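# Roll a paving slab on rollers against a steel stop

## Task

Move the paving slab along on its rollers until it rests level on them, with its front face pressed flush to the stop (the steel angle fixed to the table across the slab's route) over at least half of the slab's width. It fails if the slab is carried, raised more than a tiny amount (even at one end), propped from below by anything other than its rollers or the table, or if a roller is held up off the table beneath it. Pressing down on the top to tilt it along the way is allowed. The end state must hold without the robot keeping it there, and the slab should stay on its rollers instead of sliding down onto the table.

## Robot and tools

Robot: two 7-joint arms, left_arm and right_arm, each with a parallel two-finger gripper. Joint order everywhere (rows, Joint positions, velocities, torques): waist, shoulder, upper arm roll, elbow, forearm roll, wrist pitch, wrist roll. Stated joint ranges in rad: waist -2.744..2.744, shoulder -1.784..1.784, upper arm roll -2.901..2.901, elbow -3.042..-0.152, forearm roll -2.807..2.807, wrist pitch 0.544..4.517, wrist roll -3.016..3.016; true ends may differ by up to 0.018 rad.

Frame: one shared scene frame, origin on the tabletop midway between the arms, +z up, +x out over the table, left_arm on the +y side. The names left/right do not match image sides. The state line gives each gripper's end_effector_position (metres, the point between the closed pads) and end_effector_quat_wxyz; it gets less accurate at long reach. Fingers point along the gripper's +z and close along its y. Closed fingertips extend about 33 mm past that point, open ones about 9 mm, and closing pushes the tips roughly 24 mm further out, so leave clearance above surfaces.

The row: every motion command uses one row of 20 numbers, all in [-1, 1], covering both arms even if one stays still: left_arm's 7 joint values, then its gripper position, force_limit, speed, then the same 10 for right_arm. Joint values are scaled offsets, not angles: 1.0 equals 1.427 rad for waist, shoulder, upper arm roll and elbow, 3.044 rad for forearm roll, 2.596 for wrist pitch, 3.91 for wrist roll. Gripper position is absolute: +1 fully open (140 mm), about -0.8 pads touching, -1 closes until blocked. force_limit maps to grip force (about 14 N at -1, 60 N at 0, 107 N at +1); speed to finger speed (about 30, 140, 250 mm/s at -1, 0, +1). A 0 in these three is a real command, so repeat an arm's last three values to leave its gripper alone.

execute_actions(actions): a list of actions; each action is a list of up to 15 rows, one per 1/30 s step, the last row repeating to fill 15 steps. Joint values in every row are offsets from the angles the arm had when that action began (for a call's first action, the last reported angles), not from the previous row. An empty list just reports state and images. An action asking a joint more than 0.018 rad beyond its range is rejected for both arms; if the first action is rejected or any action is malformed, nothing runs. A joint pushed to its true end stops there and the result may say "joint sent to its limit".

move(target, speed, blocking): target is one 20-number row; its joint offsets are measured from the Joint positions in the latest result that shows them. All joints travel proportionally, so grippers follow curves, over 0.5 to 10 s. speed in rad/s (0.01 to 2, default 0.5) caps the joint with the longest way to go. Paths ignore obstacles and the other arm; faster moves and targets set deeper past a contact press harder. blocking=false returns after 0.5 s while motion continues; use wait or stop before sending anything else. The extra move: line reports how it ended (done, off_target, moving, held, fault), limits=held or none, and each arm's joint farthest from target.

wait(seconds): 0 to 10, arms keep their last command. stop(): brakes a running move; needs room. zoom_image(camera, region): camera one of cam_high, cam_low, cam_left_wrist, cam_right_wrist (all 896x504); region [x0, y0, x1, y1] in pixels from the top-left, at most 504x504. set_collision_behavior(contact_force_n): 20, 40 or 85 N for all arms, also scaling joint load limits; default 20 N. finished_scene(scene): ends the current scene irreversibly; pass its number, and only once the slab stays in place unaided.

Motion limits: per step a joint's target is kept within 0.248 rad of its measured angle (first four joints), 0.677 (forearm roll), 0.715 (wrist pitch), 1.54 (wrist roll), and targets are scaled back if the gripper would move over 70 mm in one step. Large moves may need several actions; finish an interrupted one with a new command. Joint targets shows what the joints are currently driven toward.

Results: Joint positions/velocities per arm in rad and rad/s; Joint torques are drive outputs with offsets and noise; External joint torques estimate outside load (plus friction and held weight), with extra lines for earlier actions. Step readings list positions at some steps; HELD marks steps where an arm's row was held back. "joint command not followed" means a clearance check changed joint targets. object_status: 0 moving, 1 blocked while opening, 2 blocked while closing (a grip), 3 reached target or pads met. position_measured counts from 3 (open) to 230 (closed), nonlinear. To squeeze harder while status is 2, raise force_limit and nudge position, e.g. -1 to -0.98.

Hazards: an outside force at the contact force limit, or joint torque at the load limit (waist, shoulder 20 N m; upper arm roll, elbow 18; wrist joints 12), halts that arm 10 s and drops the rest of the call. Sustained loads heat motors; MOTOR HOT warns, OVER-TEMPERATURE FAULT brakes the arm. Avoid arm-to-arm contact, knocking anything off the table, lifting the slab or rollers, hard shoves, and letting the slab leave its rollers. Loose objects may get brief external nudges. Push the slab gently from behind so it rolls, check with cameras, and prefer short, smooth motions.

Each tool is called after "Call:" as name([rows], argument=value, ...), one row to a line, values as JSON.

## Session

Call:
execute_actions(actions=[])

Scene clock: 0.00 s.
left_arm: end_effector_position=(+0.4868, +0.0152, +0.3470) position_measured=3 object_status=3 end_effector_quat_wxyz=(-0.367, -0.079, +0.693, -0.616) | right_arm: end_effector_position=(+0.5904, -0.5681, +0.2185) position_measured=3 object_status=3 end_effector_quat_wxyz=(-0.235, -0.028, +0.968, -0.080)
Joint names: [waist, shoulder, upper arm roll, elbow, forearm roll, wrist pitch, wrist roll]
Joint positions: left_arm=[-0.342  0.373  0.195 -1.944 -1.367  1.218  1.704] | right_arm=[-0.177  0.566 -0.11  -1.275 -0.205  1.41   1.318]
Joint velocities: left_arm=[ 0.    -0.     0.001  0.     0.002 -0.     0.002] | right_arm=[-0.001  0.001 -0.001 -0.     0.002 -0.    -0.001]
Joint torques (N m, as the joint torque sensors report them, + toward a larger angle): no reading
External joint torques (N m, as the arm's controller estimates them; a push from outside toward a larger angle lowers the number): no reading
Joint targets: left_arm=[-0.342 0.373 0.195 -1.944 -1.367 1.218 1.704] | right_arm=[-0.177 0.566 -0.110 -1.275 -0.205 1.410 1.318]

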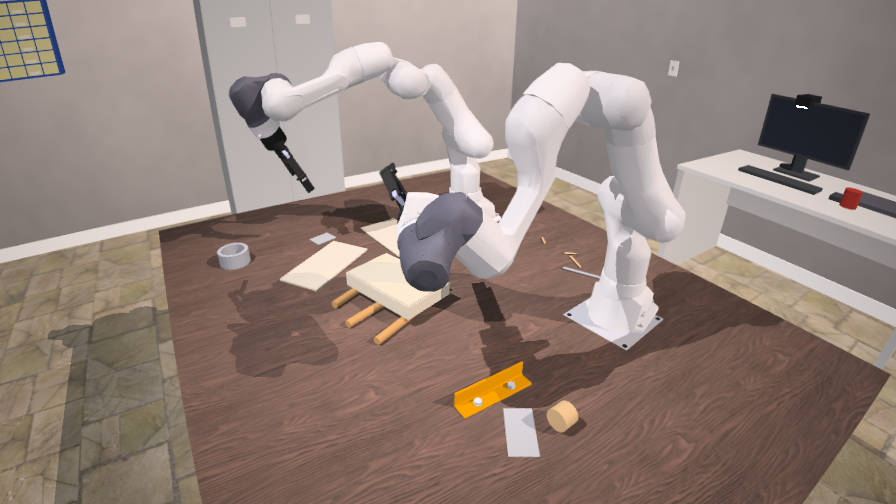

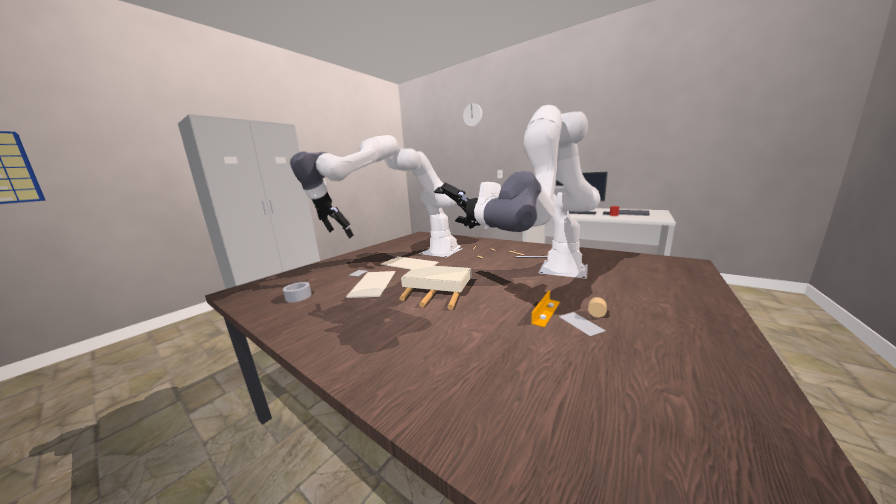

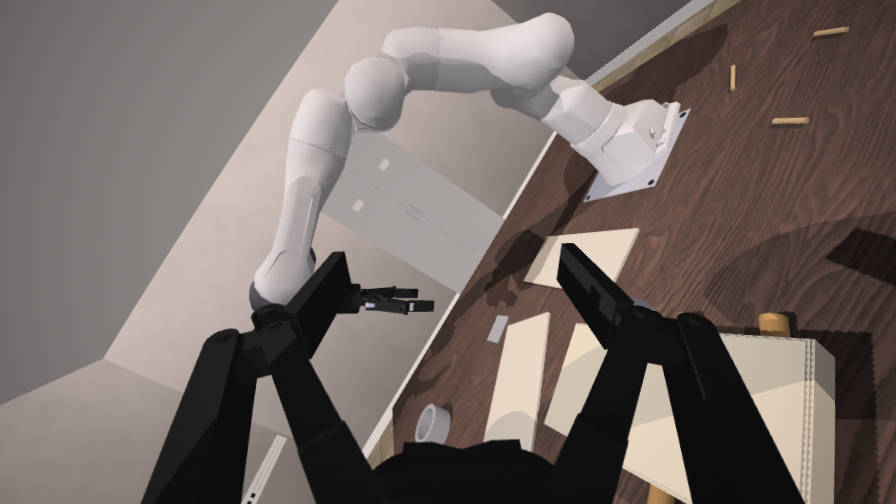

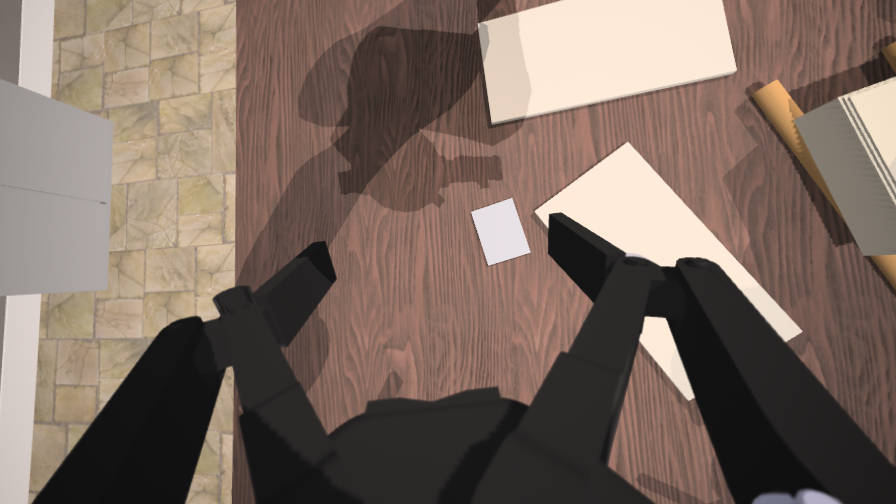

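Call:
move(target=[0.24,-0.261,-0.137,0.261,0.449,0.136,-0.235,1,0,0,0.124,-0.397,0.077,-0.207,0.067,0.062,-0.136,1,0,0], speed=0.8)

Scene clock: 16.13 s.
left_arm: end_effector_position=(+0.5815, +0.4243, +0.4126) position_measured=3 object_status=3 end_effector_quat_wxyz=(-0.002, -0.440, +0.898, -0.001) | right_arm: end_effector_position=(+0.5885, -0.3448, +0.4141) position_measured=3 object_status=3 end_effector_quat_wxyz=(-0.000, -0.412, +0.911, -0.002)
Joint names: [waist, shoulder, upper arm roll, elbow, forearm roll, wrist pitch, wrist roll]
Joint positions: left_arm=[-0.001 -0.001  0.002 -1.572 -0.003  1.569  0.791] | right_arm=[-0.002 -0.    -0.001 -1.568 -0.004  1.569  0.793]
Joint velocities: left_arm=[ 0.     0.001 -0.    -0.     0.    -0.001 -0.007] | right_arm=[-0.    -0.    -0.001 -0.     0.001 -0.    -0.001]
Joint torques (N m, as the joint torque sensors report them, + toward a larger angle): left_arm=[  0.78 -28.97  -2.05  23.29   1.49   2.89  -0.14] | right_arm=[  0.78 -31.49   0.34  21.46   1.39   3.    -0.27]
External joint torques (N m, as the arm's controller estimates them; a push from outside toward a larger angle lowers the number): left_arm=[ 0.72  2.17 -2.11 -0.21  0.7   0.45 -0.14] | right_arm=[ 0.83 -0.11  0.4  -2.13  0.61  0.55 -0.27]
Joint targets: left_arm=[0.000 0.001 -0.000 -1.572 -0.000 1.571 0.785] | right_arm=[-0.000 -0.000 -0.000 -1.571 -0.001 1.571 0.786]
move: done; limits=none; left_arm: farthest joint: the wrist roll, 0.006 radians from its target (0.919 radians at the start); right_arm: farthest joint: the wrist roll, 0.007 radians from its target (0.532 radians at the start)

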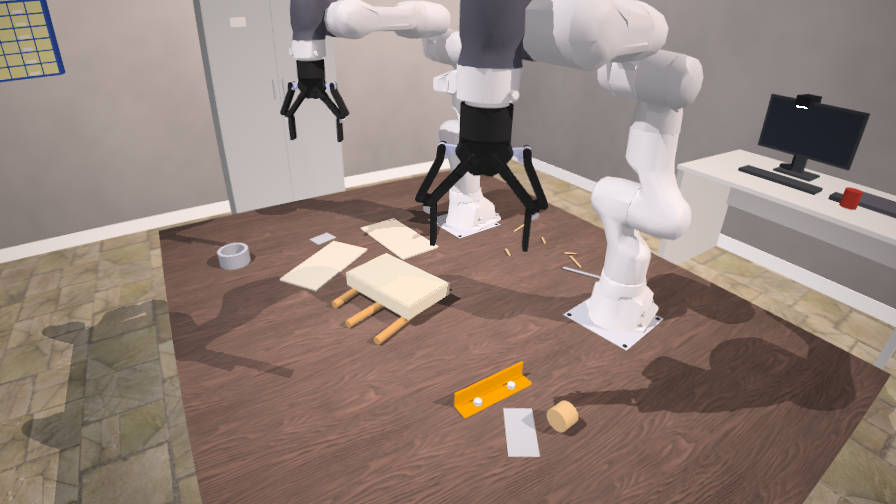

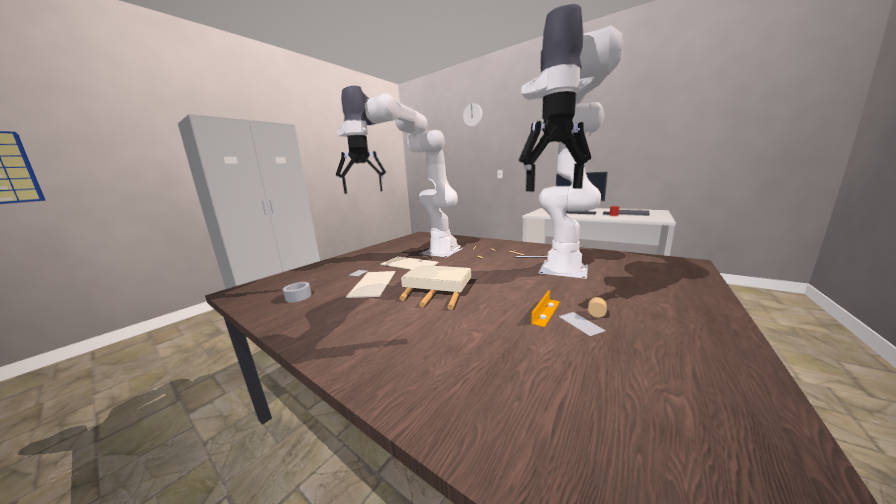

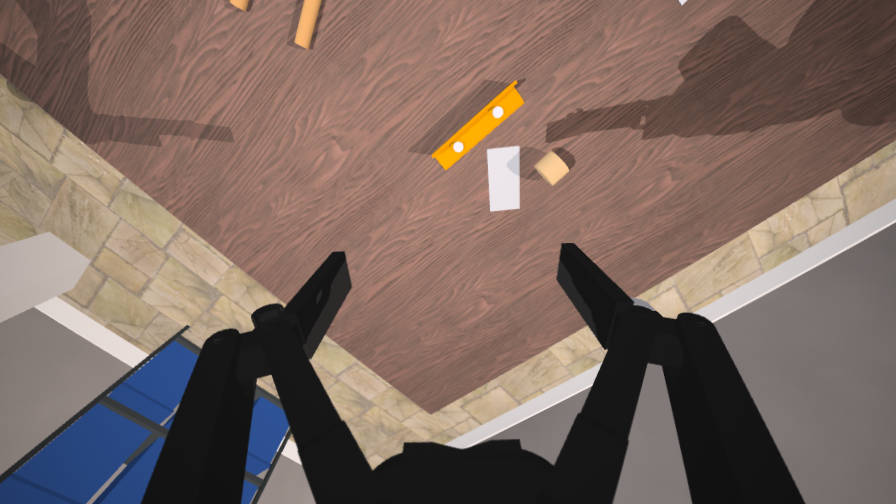

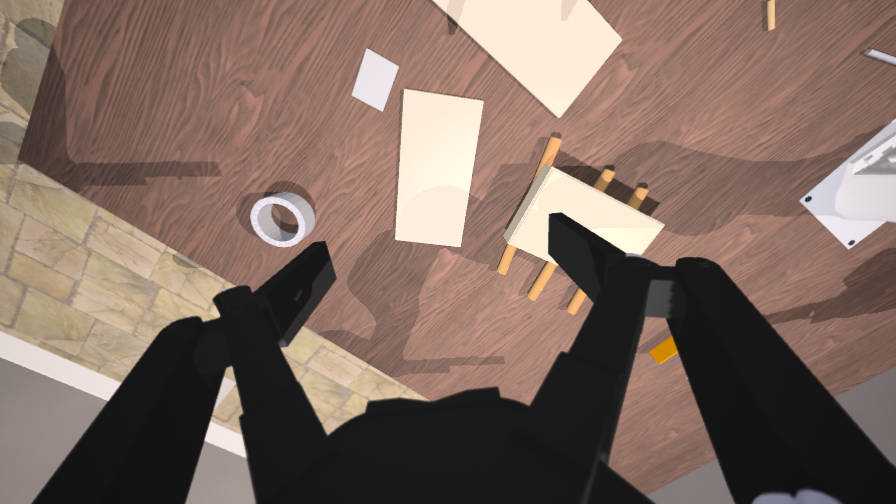

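Call:
move(target=[0.3,0,0,0,0,0,-0.45,1,0,0,0.42,0,0,0,0,0,-0.031,1,0,0], speed=1)

Scene clock: 48.60 s.
left_arm: end_effector_position=(+0.5030, +0.6451, +0.4125) position_measured=3 object_status=3 end_effector_quat_wxyz=(+0.002, +1.000, -0.025, +0.000) | right_arm: end_effector_position=(+0.4705, -0.0402, +0.4140) position_measured=3 object_status=3 end_effector_quat_wxyz=(-0.000, +0.704, -0.710, +0.002)
Joint names: [waist, shoulder, upper arm roll, elbow, forearm roll, wrist pitch, wrist roll]
Joint positions: left_arm=[ 0.425 -0.001  0.002 -1.572 -0.003  1.57  -0.963] | right_arm=[ 0.595 -0.    -0.    -1.568 -0.004  1.569  0.678]
Joint velocities: left_arm=[ 0.     0.001  0.    -0.001  0.     0.    -0.005] | right_arm=[ 0.001  0.     0.001 -0.     0.     0.001 -0.001]
Joint torques (N m, as the joint torque sensors report them, + toward a larger angle): left_arm=[ -0.37 -30.74  -1.99  23.15   0.73   2.61  -0.13] | right_arm=[  1.05 -30.75  -0.42  23.72   0.6    2.67  -0.22]
External joint torques (N m, as the arm's controller estimates them; a push from outside toward a larger angle lowers the number): left_arm=[-0.35  0.47 -1.97 -0.4  -0.1   0.1  -0.13] | right_arm=[ 1.03  0.6  -0.43  0.13 -0.18  0.21 -0.22]
Joint targets: left_arm=[0.426 -0.001 0.002 -1.572 -0.003 1.569 -0.969] | right_arm=[0.597 -0.000 -0.001 -1.568 -0.004 1.569 0.672]
move: done; limits=none; left_arm: farthest joint: the wrist roll, 0.005 radians from its target (1.757 radians at the start); right_arm: farthest joint: the wrist roll, 0.006 radians from its target (0.120 radians at the start)

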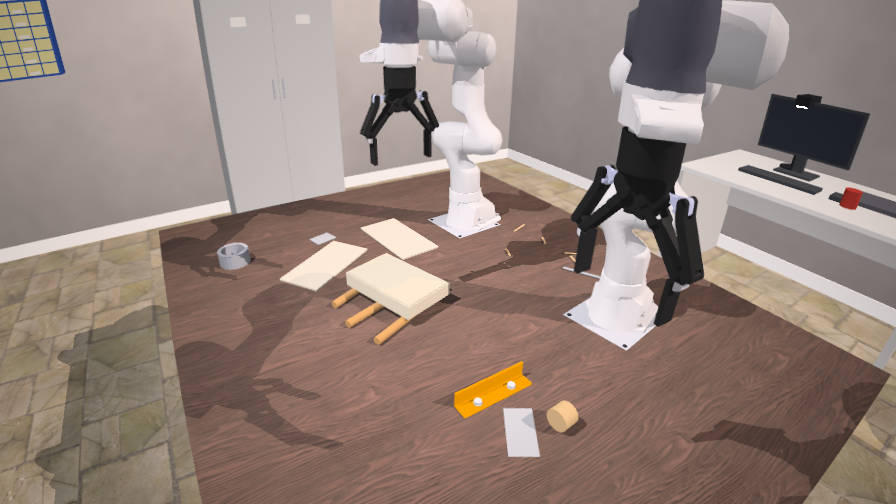

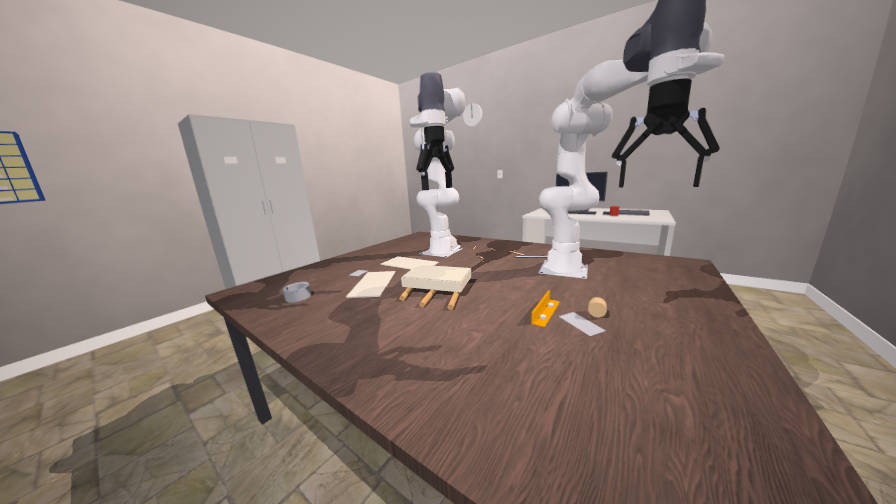

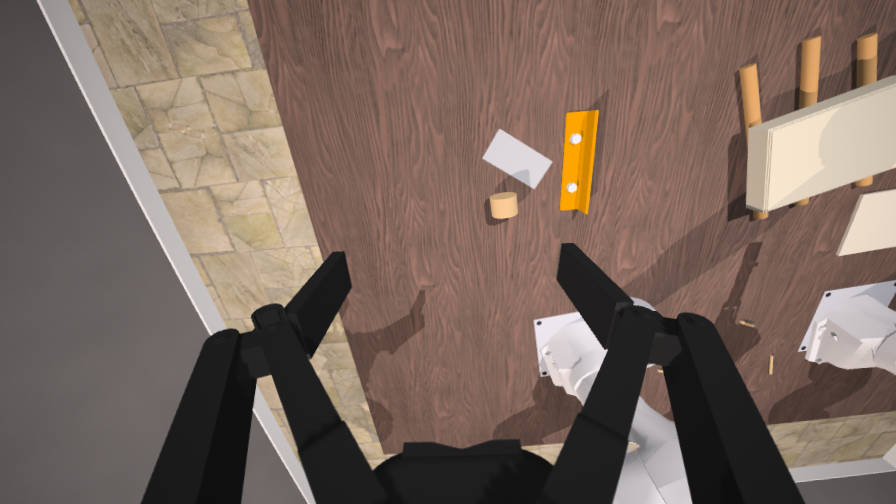

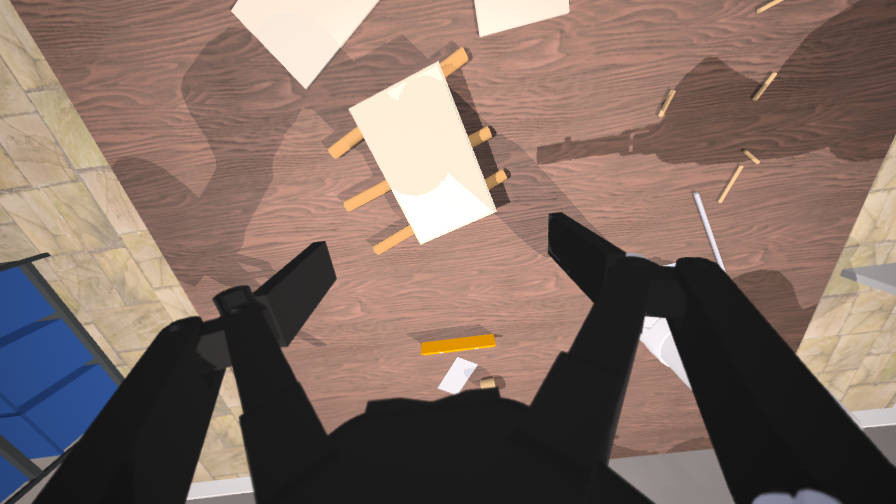

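Call:
move(target=[-0.581,0.107,0,-0.384,0,0.270,-0.225,-1,0,0,-0.153,0.015,0,-0.467,0,0.265,-0.059,0.3,0,0], speed=0.7)

Scene clock: 97.57 s.
left_arm: end_effector_position=(+0.5750, +0.2000, +0.1297) position_measured=233 object_status=3 end_effector_quat_wxyz=(+0.001, +1.000, -0.003, -0.001) | right_arm: end_effector_position=(+0.5093, -0.1528, +0.1496) position_measured=91 object_status=3 end_effector_quat_wxyz=(+0.001, +0.708, -0.706, +0.001)
Joint names: [waist, shoulder, upper arm roll, elbow, forearm roll, wrist pitch, wrist roll]
Joint positions: left_arm=[-0.404  0.153 -0.    -2.118 -0.003  2.268 -1.838] | right_arm=[ 0.379  0.023 -0.    -2.232 -0.004  2.255  0.454]
Joint velocities: left_arm=[ 0.001 -0.001 -0.001  0.001 -0.     0.001 -0.006] | right_arm=[ 0.     0.     0.    -0.002 -0.001  0.001 -0.002]
Joint torques (N m, as the joint torque sensors report them, + toward a larger angle): left_arm=[ -0.62 -35.57  -0.06  20.41   0.56   2.9   -0.12] | right_arm=[ -1.5  -31.75  -0.19  20.24   0.48   2.94  -0.27]
External joint torques (N m, as the arm's controller estimates them; a push from outside toward a larger angle lowers the number): left_arm=[-0.73 -0.05 -0.32 -2.11 -0.12  0.38 -0.12] | right_arm=[-1.59 -0.69 -0.29 -2.29 -0.13  0.47 -0.27]
Joint targets: left_arm=[-0.404 0.152 0.002 -2.120 -0.003 2.270 -1.843] | right_arm=[0.377 0.021 -0.000 -2.235 -0.004 2.257 0.447]
move: done; limits=none; left_arm: farthest joint: the wrist roll, 0.005 radians from its target (0.878 radians at the start); right_arm: farthest joint: the wrist roll, 0.006 radians from its target (0.231 radians at the start)

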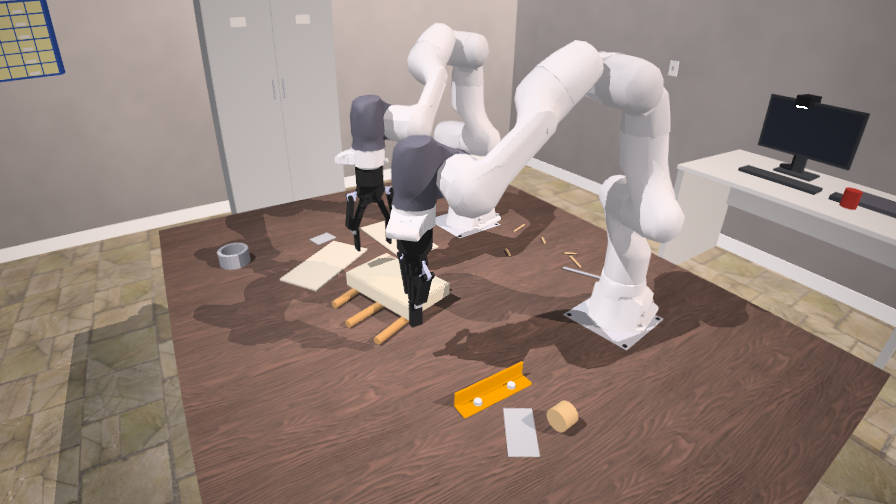

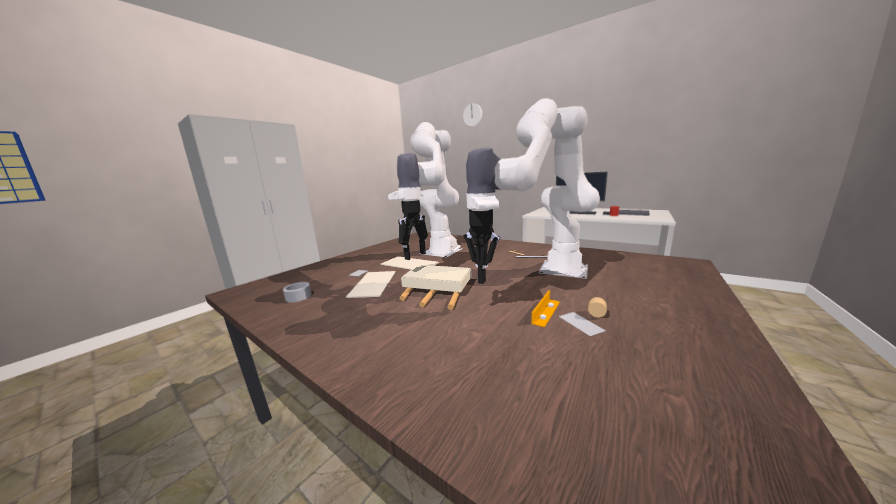

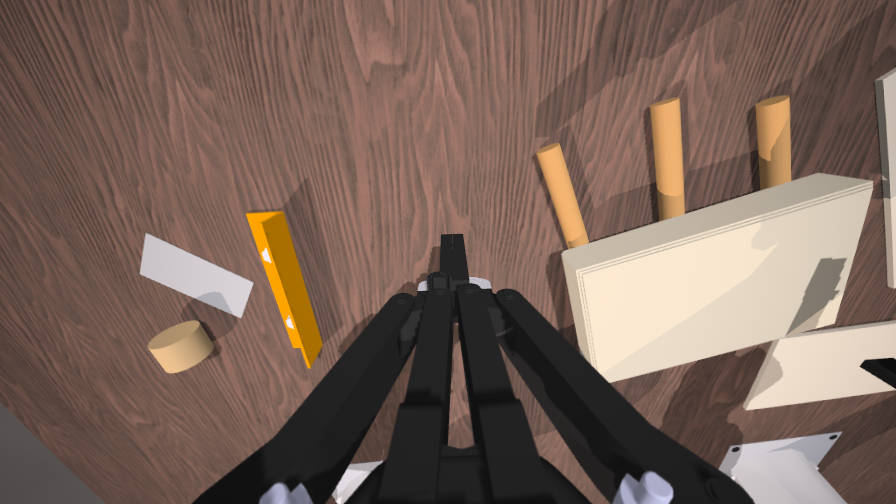

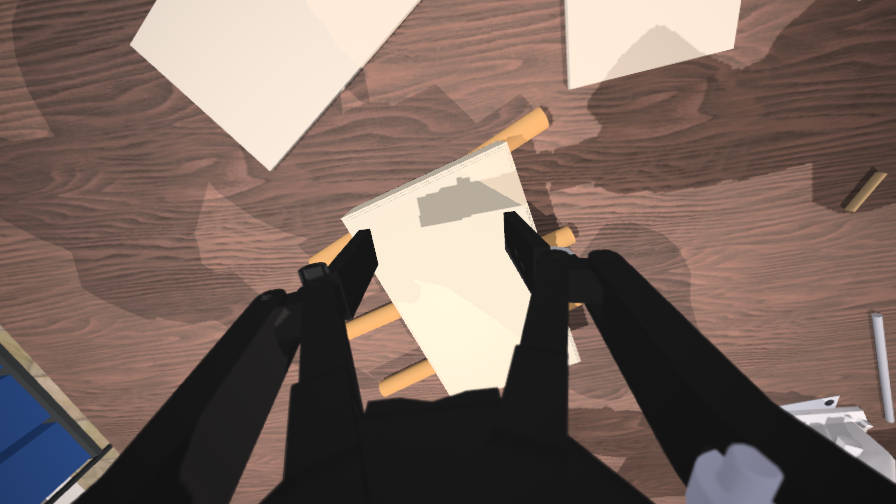

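Call:
move(target=[-0.053,0.170,0,0.075,0,0.0535,-0.021,-1,0,0,-0.09,0.077,0,-0.069,0,0.0805,-0.0335,0.3,0,0], speed=0.2)

Scene clock: 131.07 s.
left_arm: end_effector_position=(+0.5993, +0.1470, +0.0441) position_measured=233 object_status=3 end_effector_quat_wxyz=(+0.001, +1.000, -0.001, -0.002) | right_arm: end_effector_position=(+0.5209, -0.2046, +0.0873) position_measured=91 object_status=3 end_effector_quat_wxyz=(-0.005, -0.700, +0.714, +0.001)
Joint names: [waist, shoulder, upper arm roll, elbow, forearm roll, wrist pitch, wrist roll]
Joint positions: left_arm=[-0.478  0.395  0.    -2.013 -0.003  2.405 -1.916] | right_arm=[ 0.279  0.106 -0.    -2.308 -0.003  2.405  0.377]
Joint velocities: left_arm=[ 0.001 -0.002 -0.    -0.002 -0.002 -0.     0.   ] | right_arm=[-0.001  0.001 -0.002 -0.001  0.001  0.    -0.002]
Joint torques (N m, as the joint torque sensors report them, + toward a larger angle): left_arm=[ -1.27 -40.2   -0.77  22.29   0.56   2.96  -0.15] | right_arm=[  0.24 -31.72   0.73  20.73   0.4    2.94   0.19]
External joint torques (N m, as the arm's controller estimates them; a push from outside toward a larger angle lowers the number): left_arm=[-1.28  1.28 -1.17  1.3  -0.03  0.46 -0.15] | right_arm=[ 0.36  0.47  0.75 -0.09 -0.12  0.51  0.18]
Joint targets: left_arm=[-0.480 0.396 -0.000 -2.011 -0.003 2.407 -1.920] | right_arm=[0.279 0.108 0.000 -2.308 -0.003 2.406 0.377]
FORCE FAULT: contact force on the right arm reached its limit, and that arm stopped for 10 seconds. The contact can be on any part of that arm, not only on its tool. That time counts as 18 of the actions that you can send in this scene. That arm's remaining commands of this call were not run. That arm holds still and accepts commands again. Move the arm away from the contact; if what it grips holds it there, let go first. Pushing or pulling that hard again can fault the arm again.
move: fault (right_arm); limits=none; left_arm: farthest joint: the wrist roll, 0.004 radians from its target (0.081 radians at the start); right_arm: farthest joint: the wrist pitch, 0.059 radians from its target (0.209 radians at the start)

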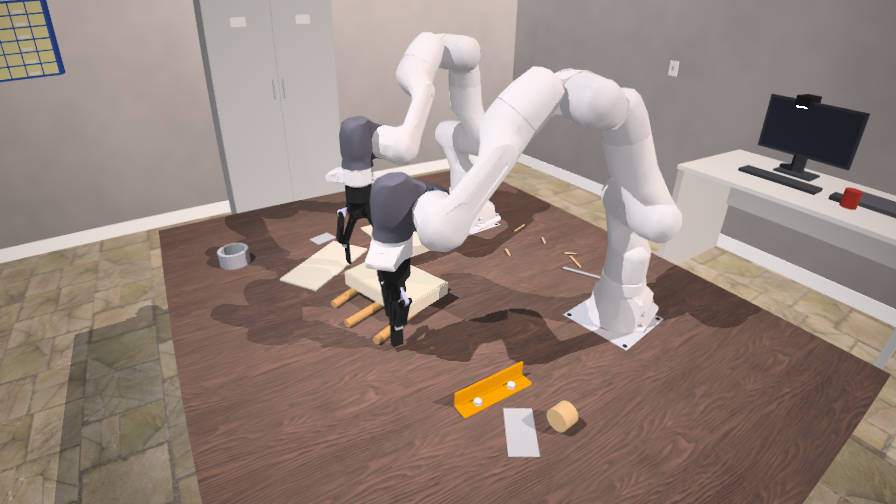

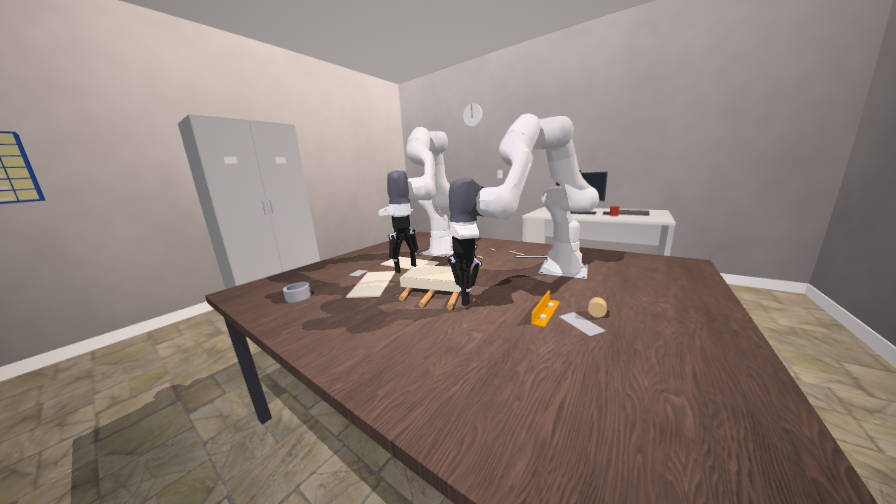

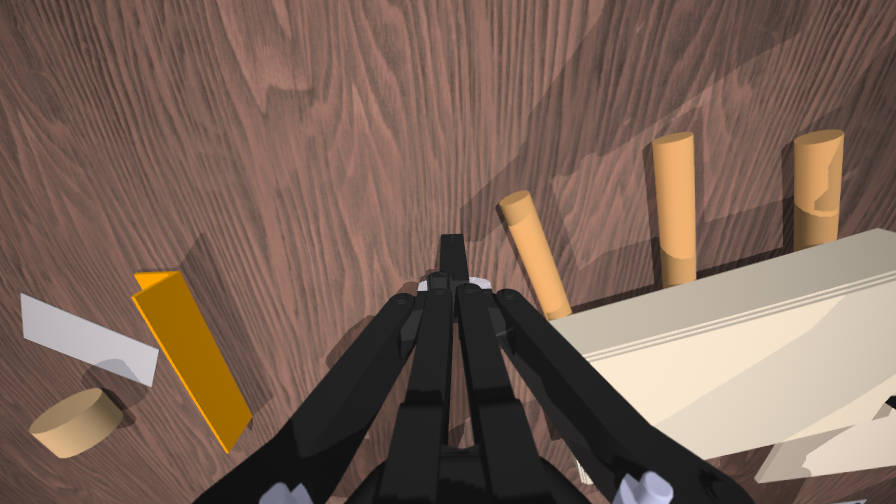

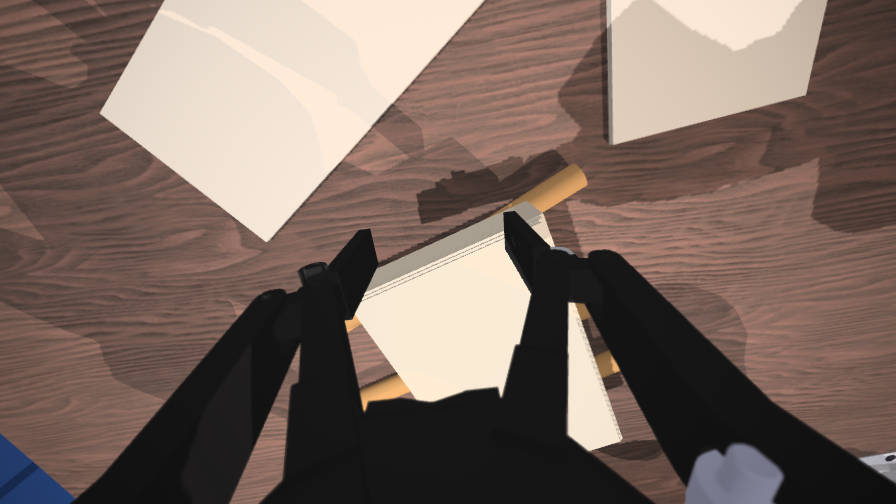

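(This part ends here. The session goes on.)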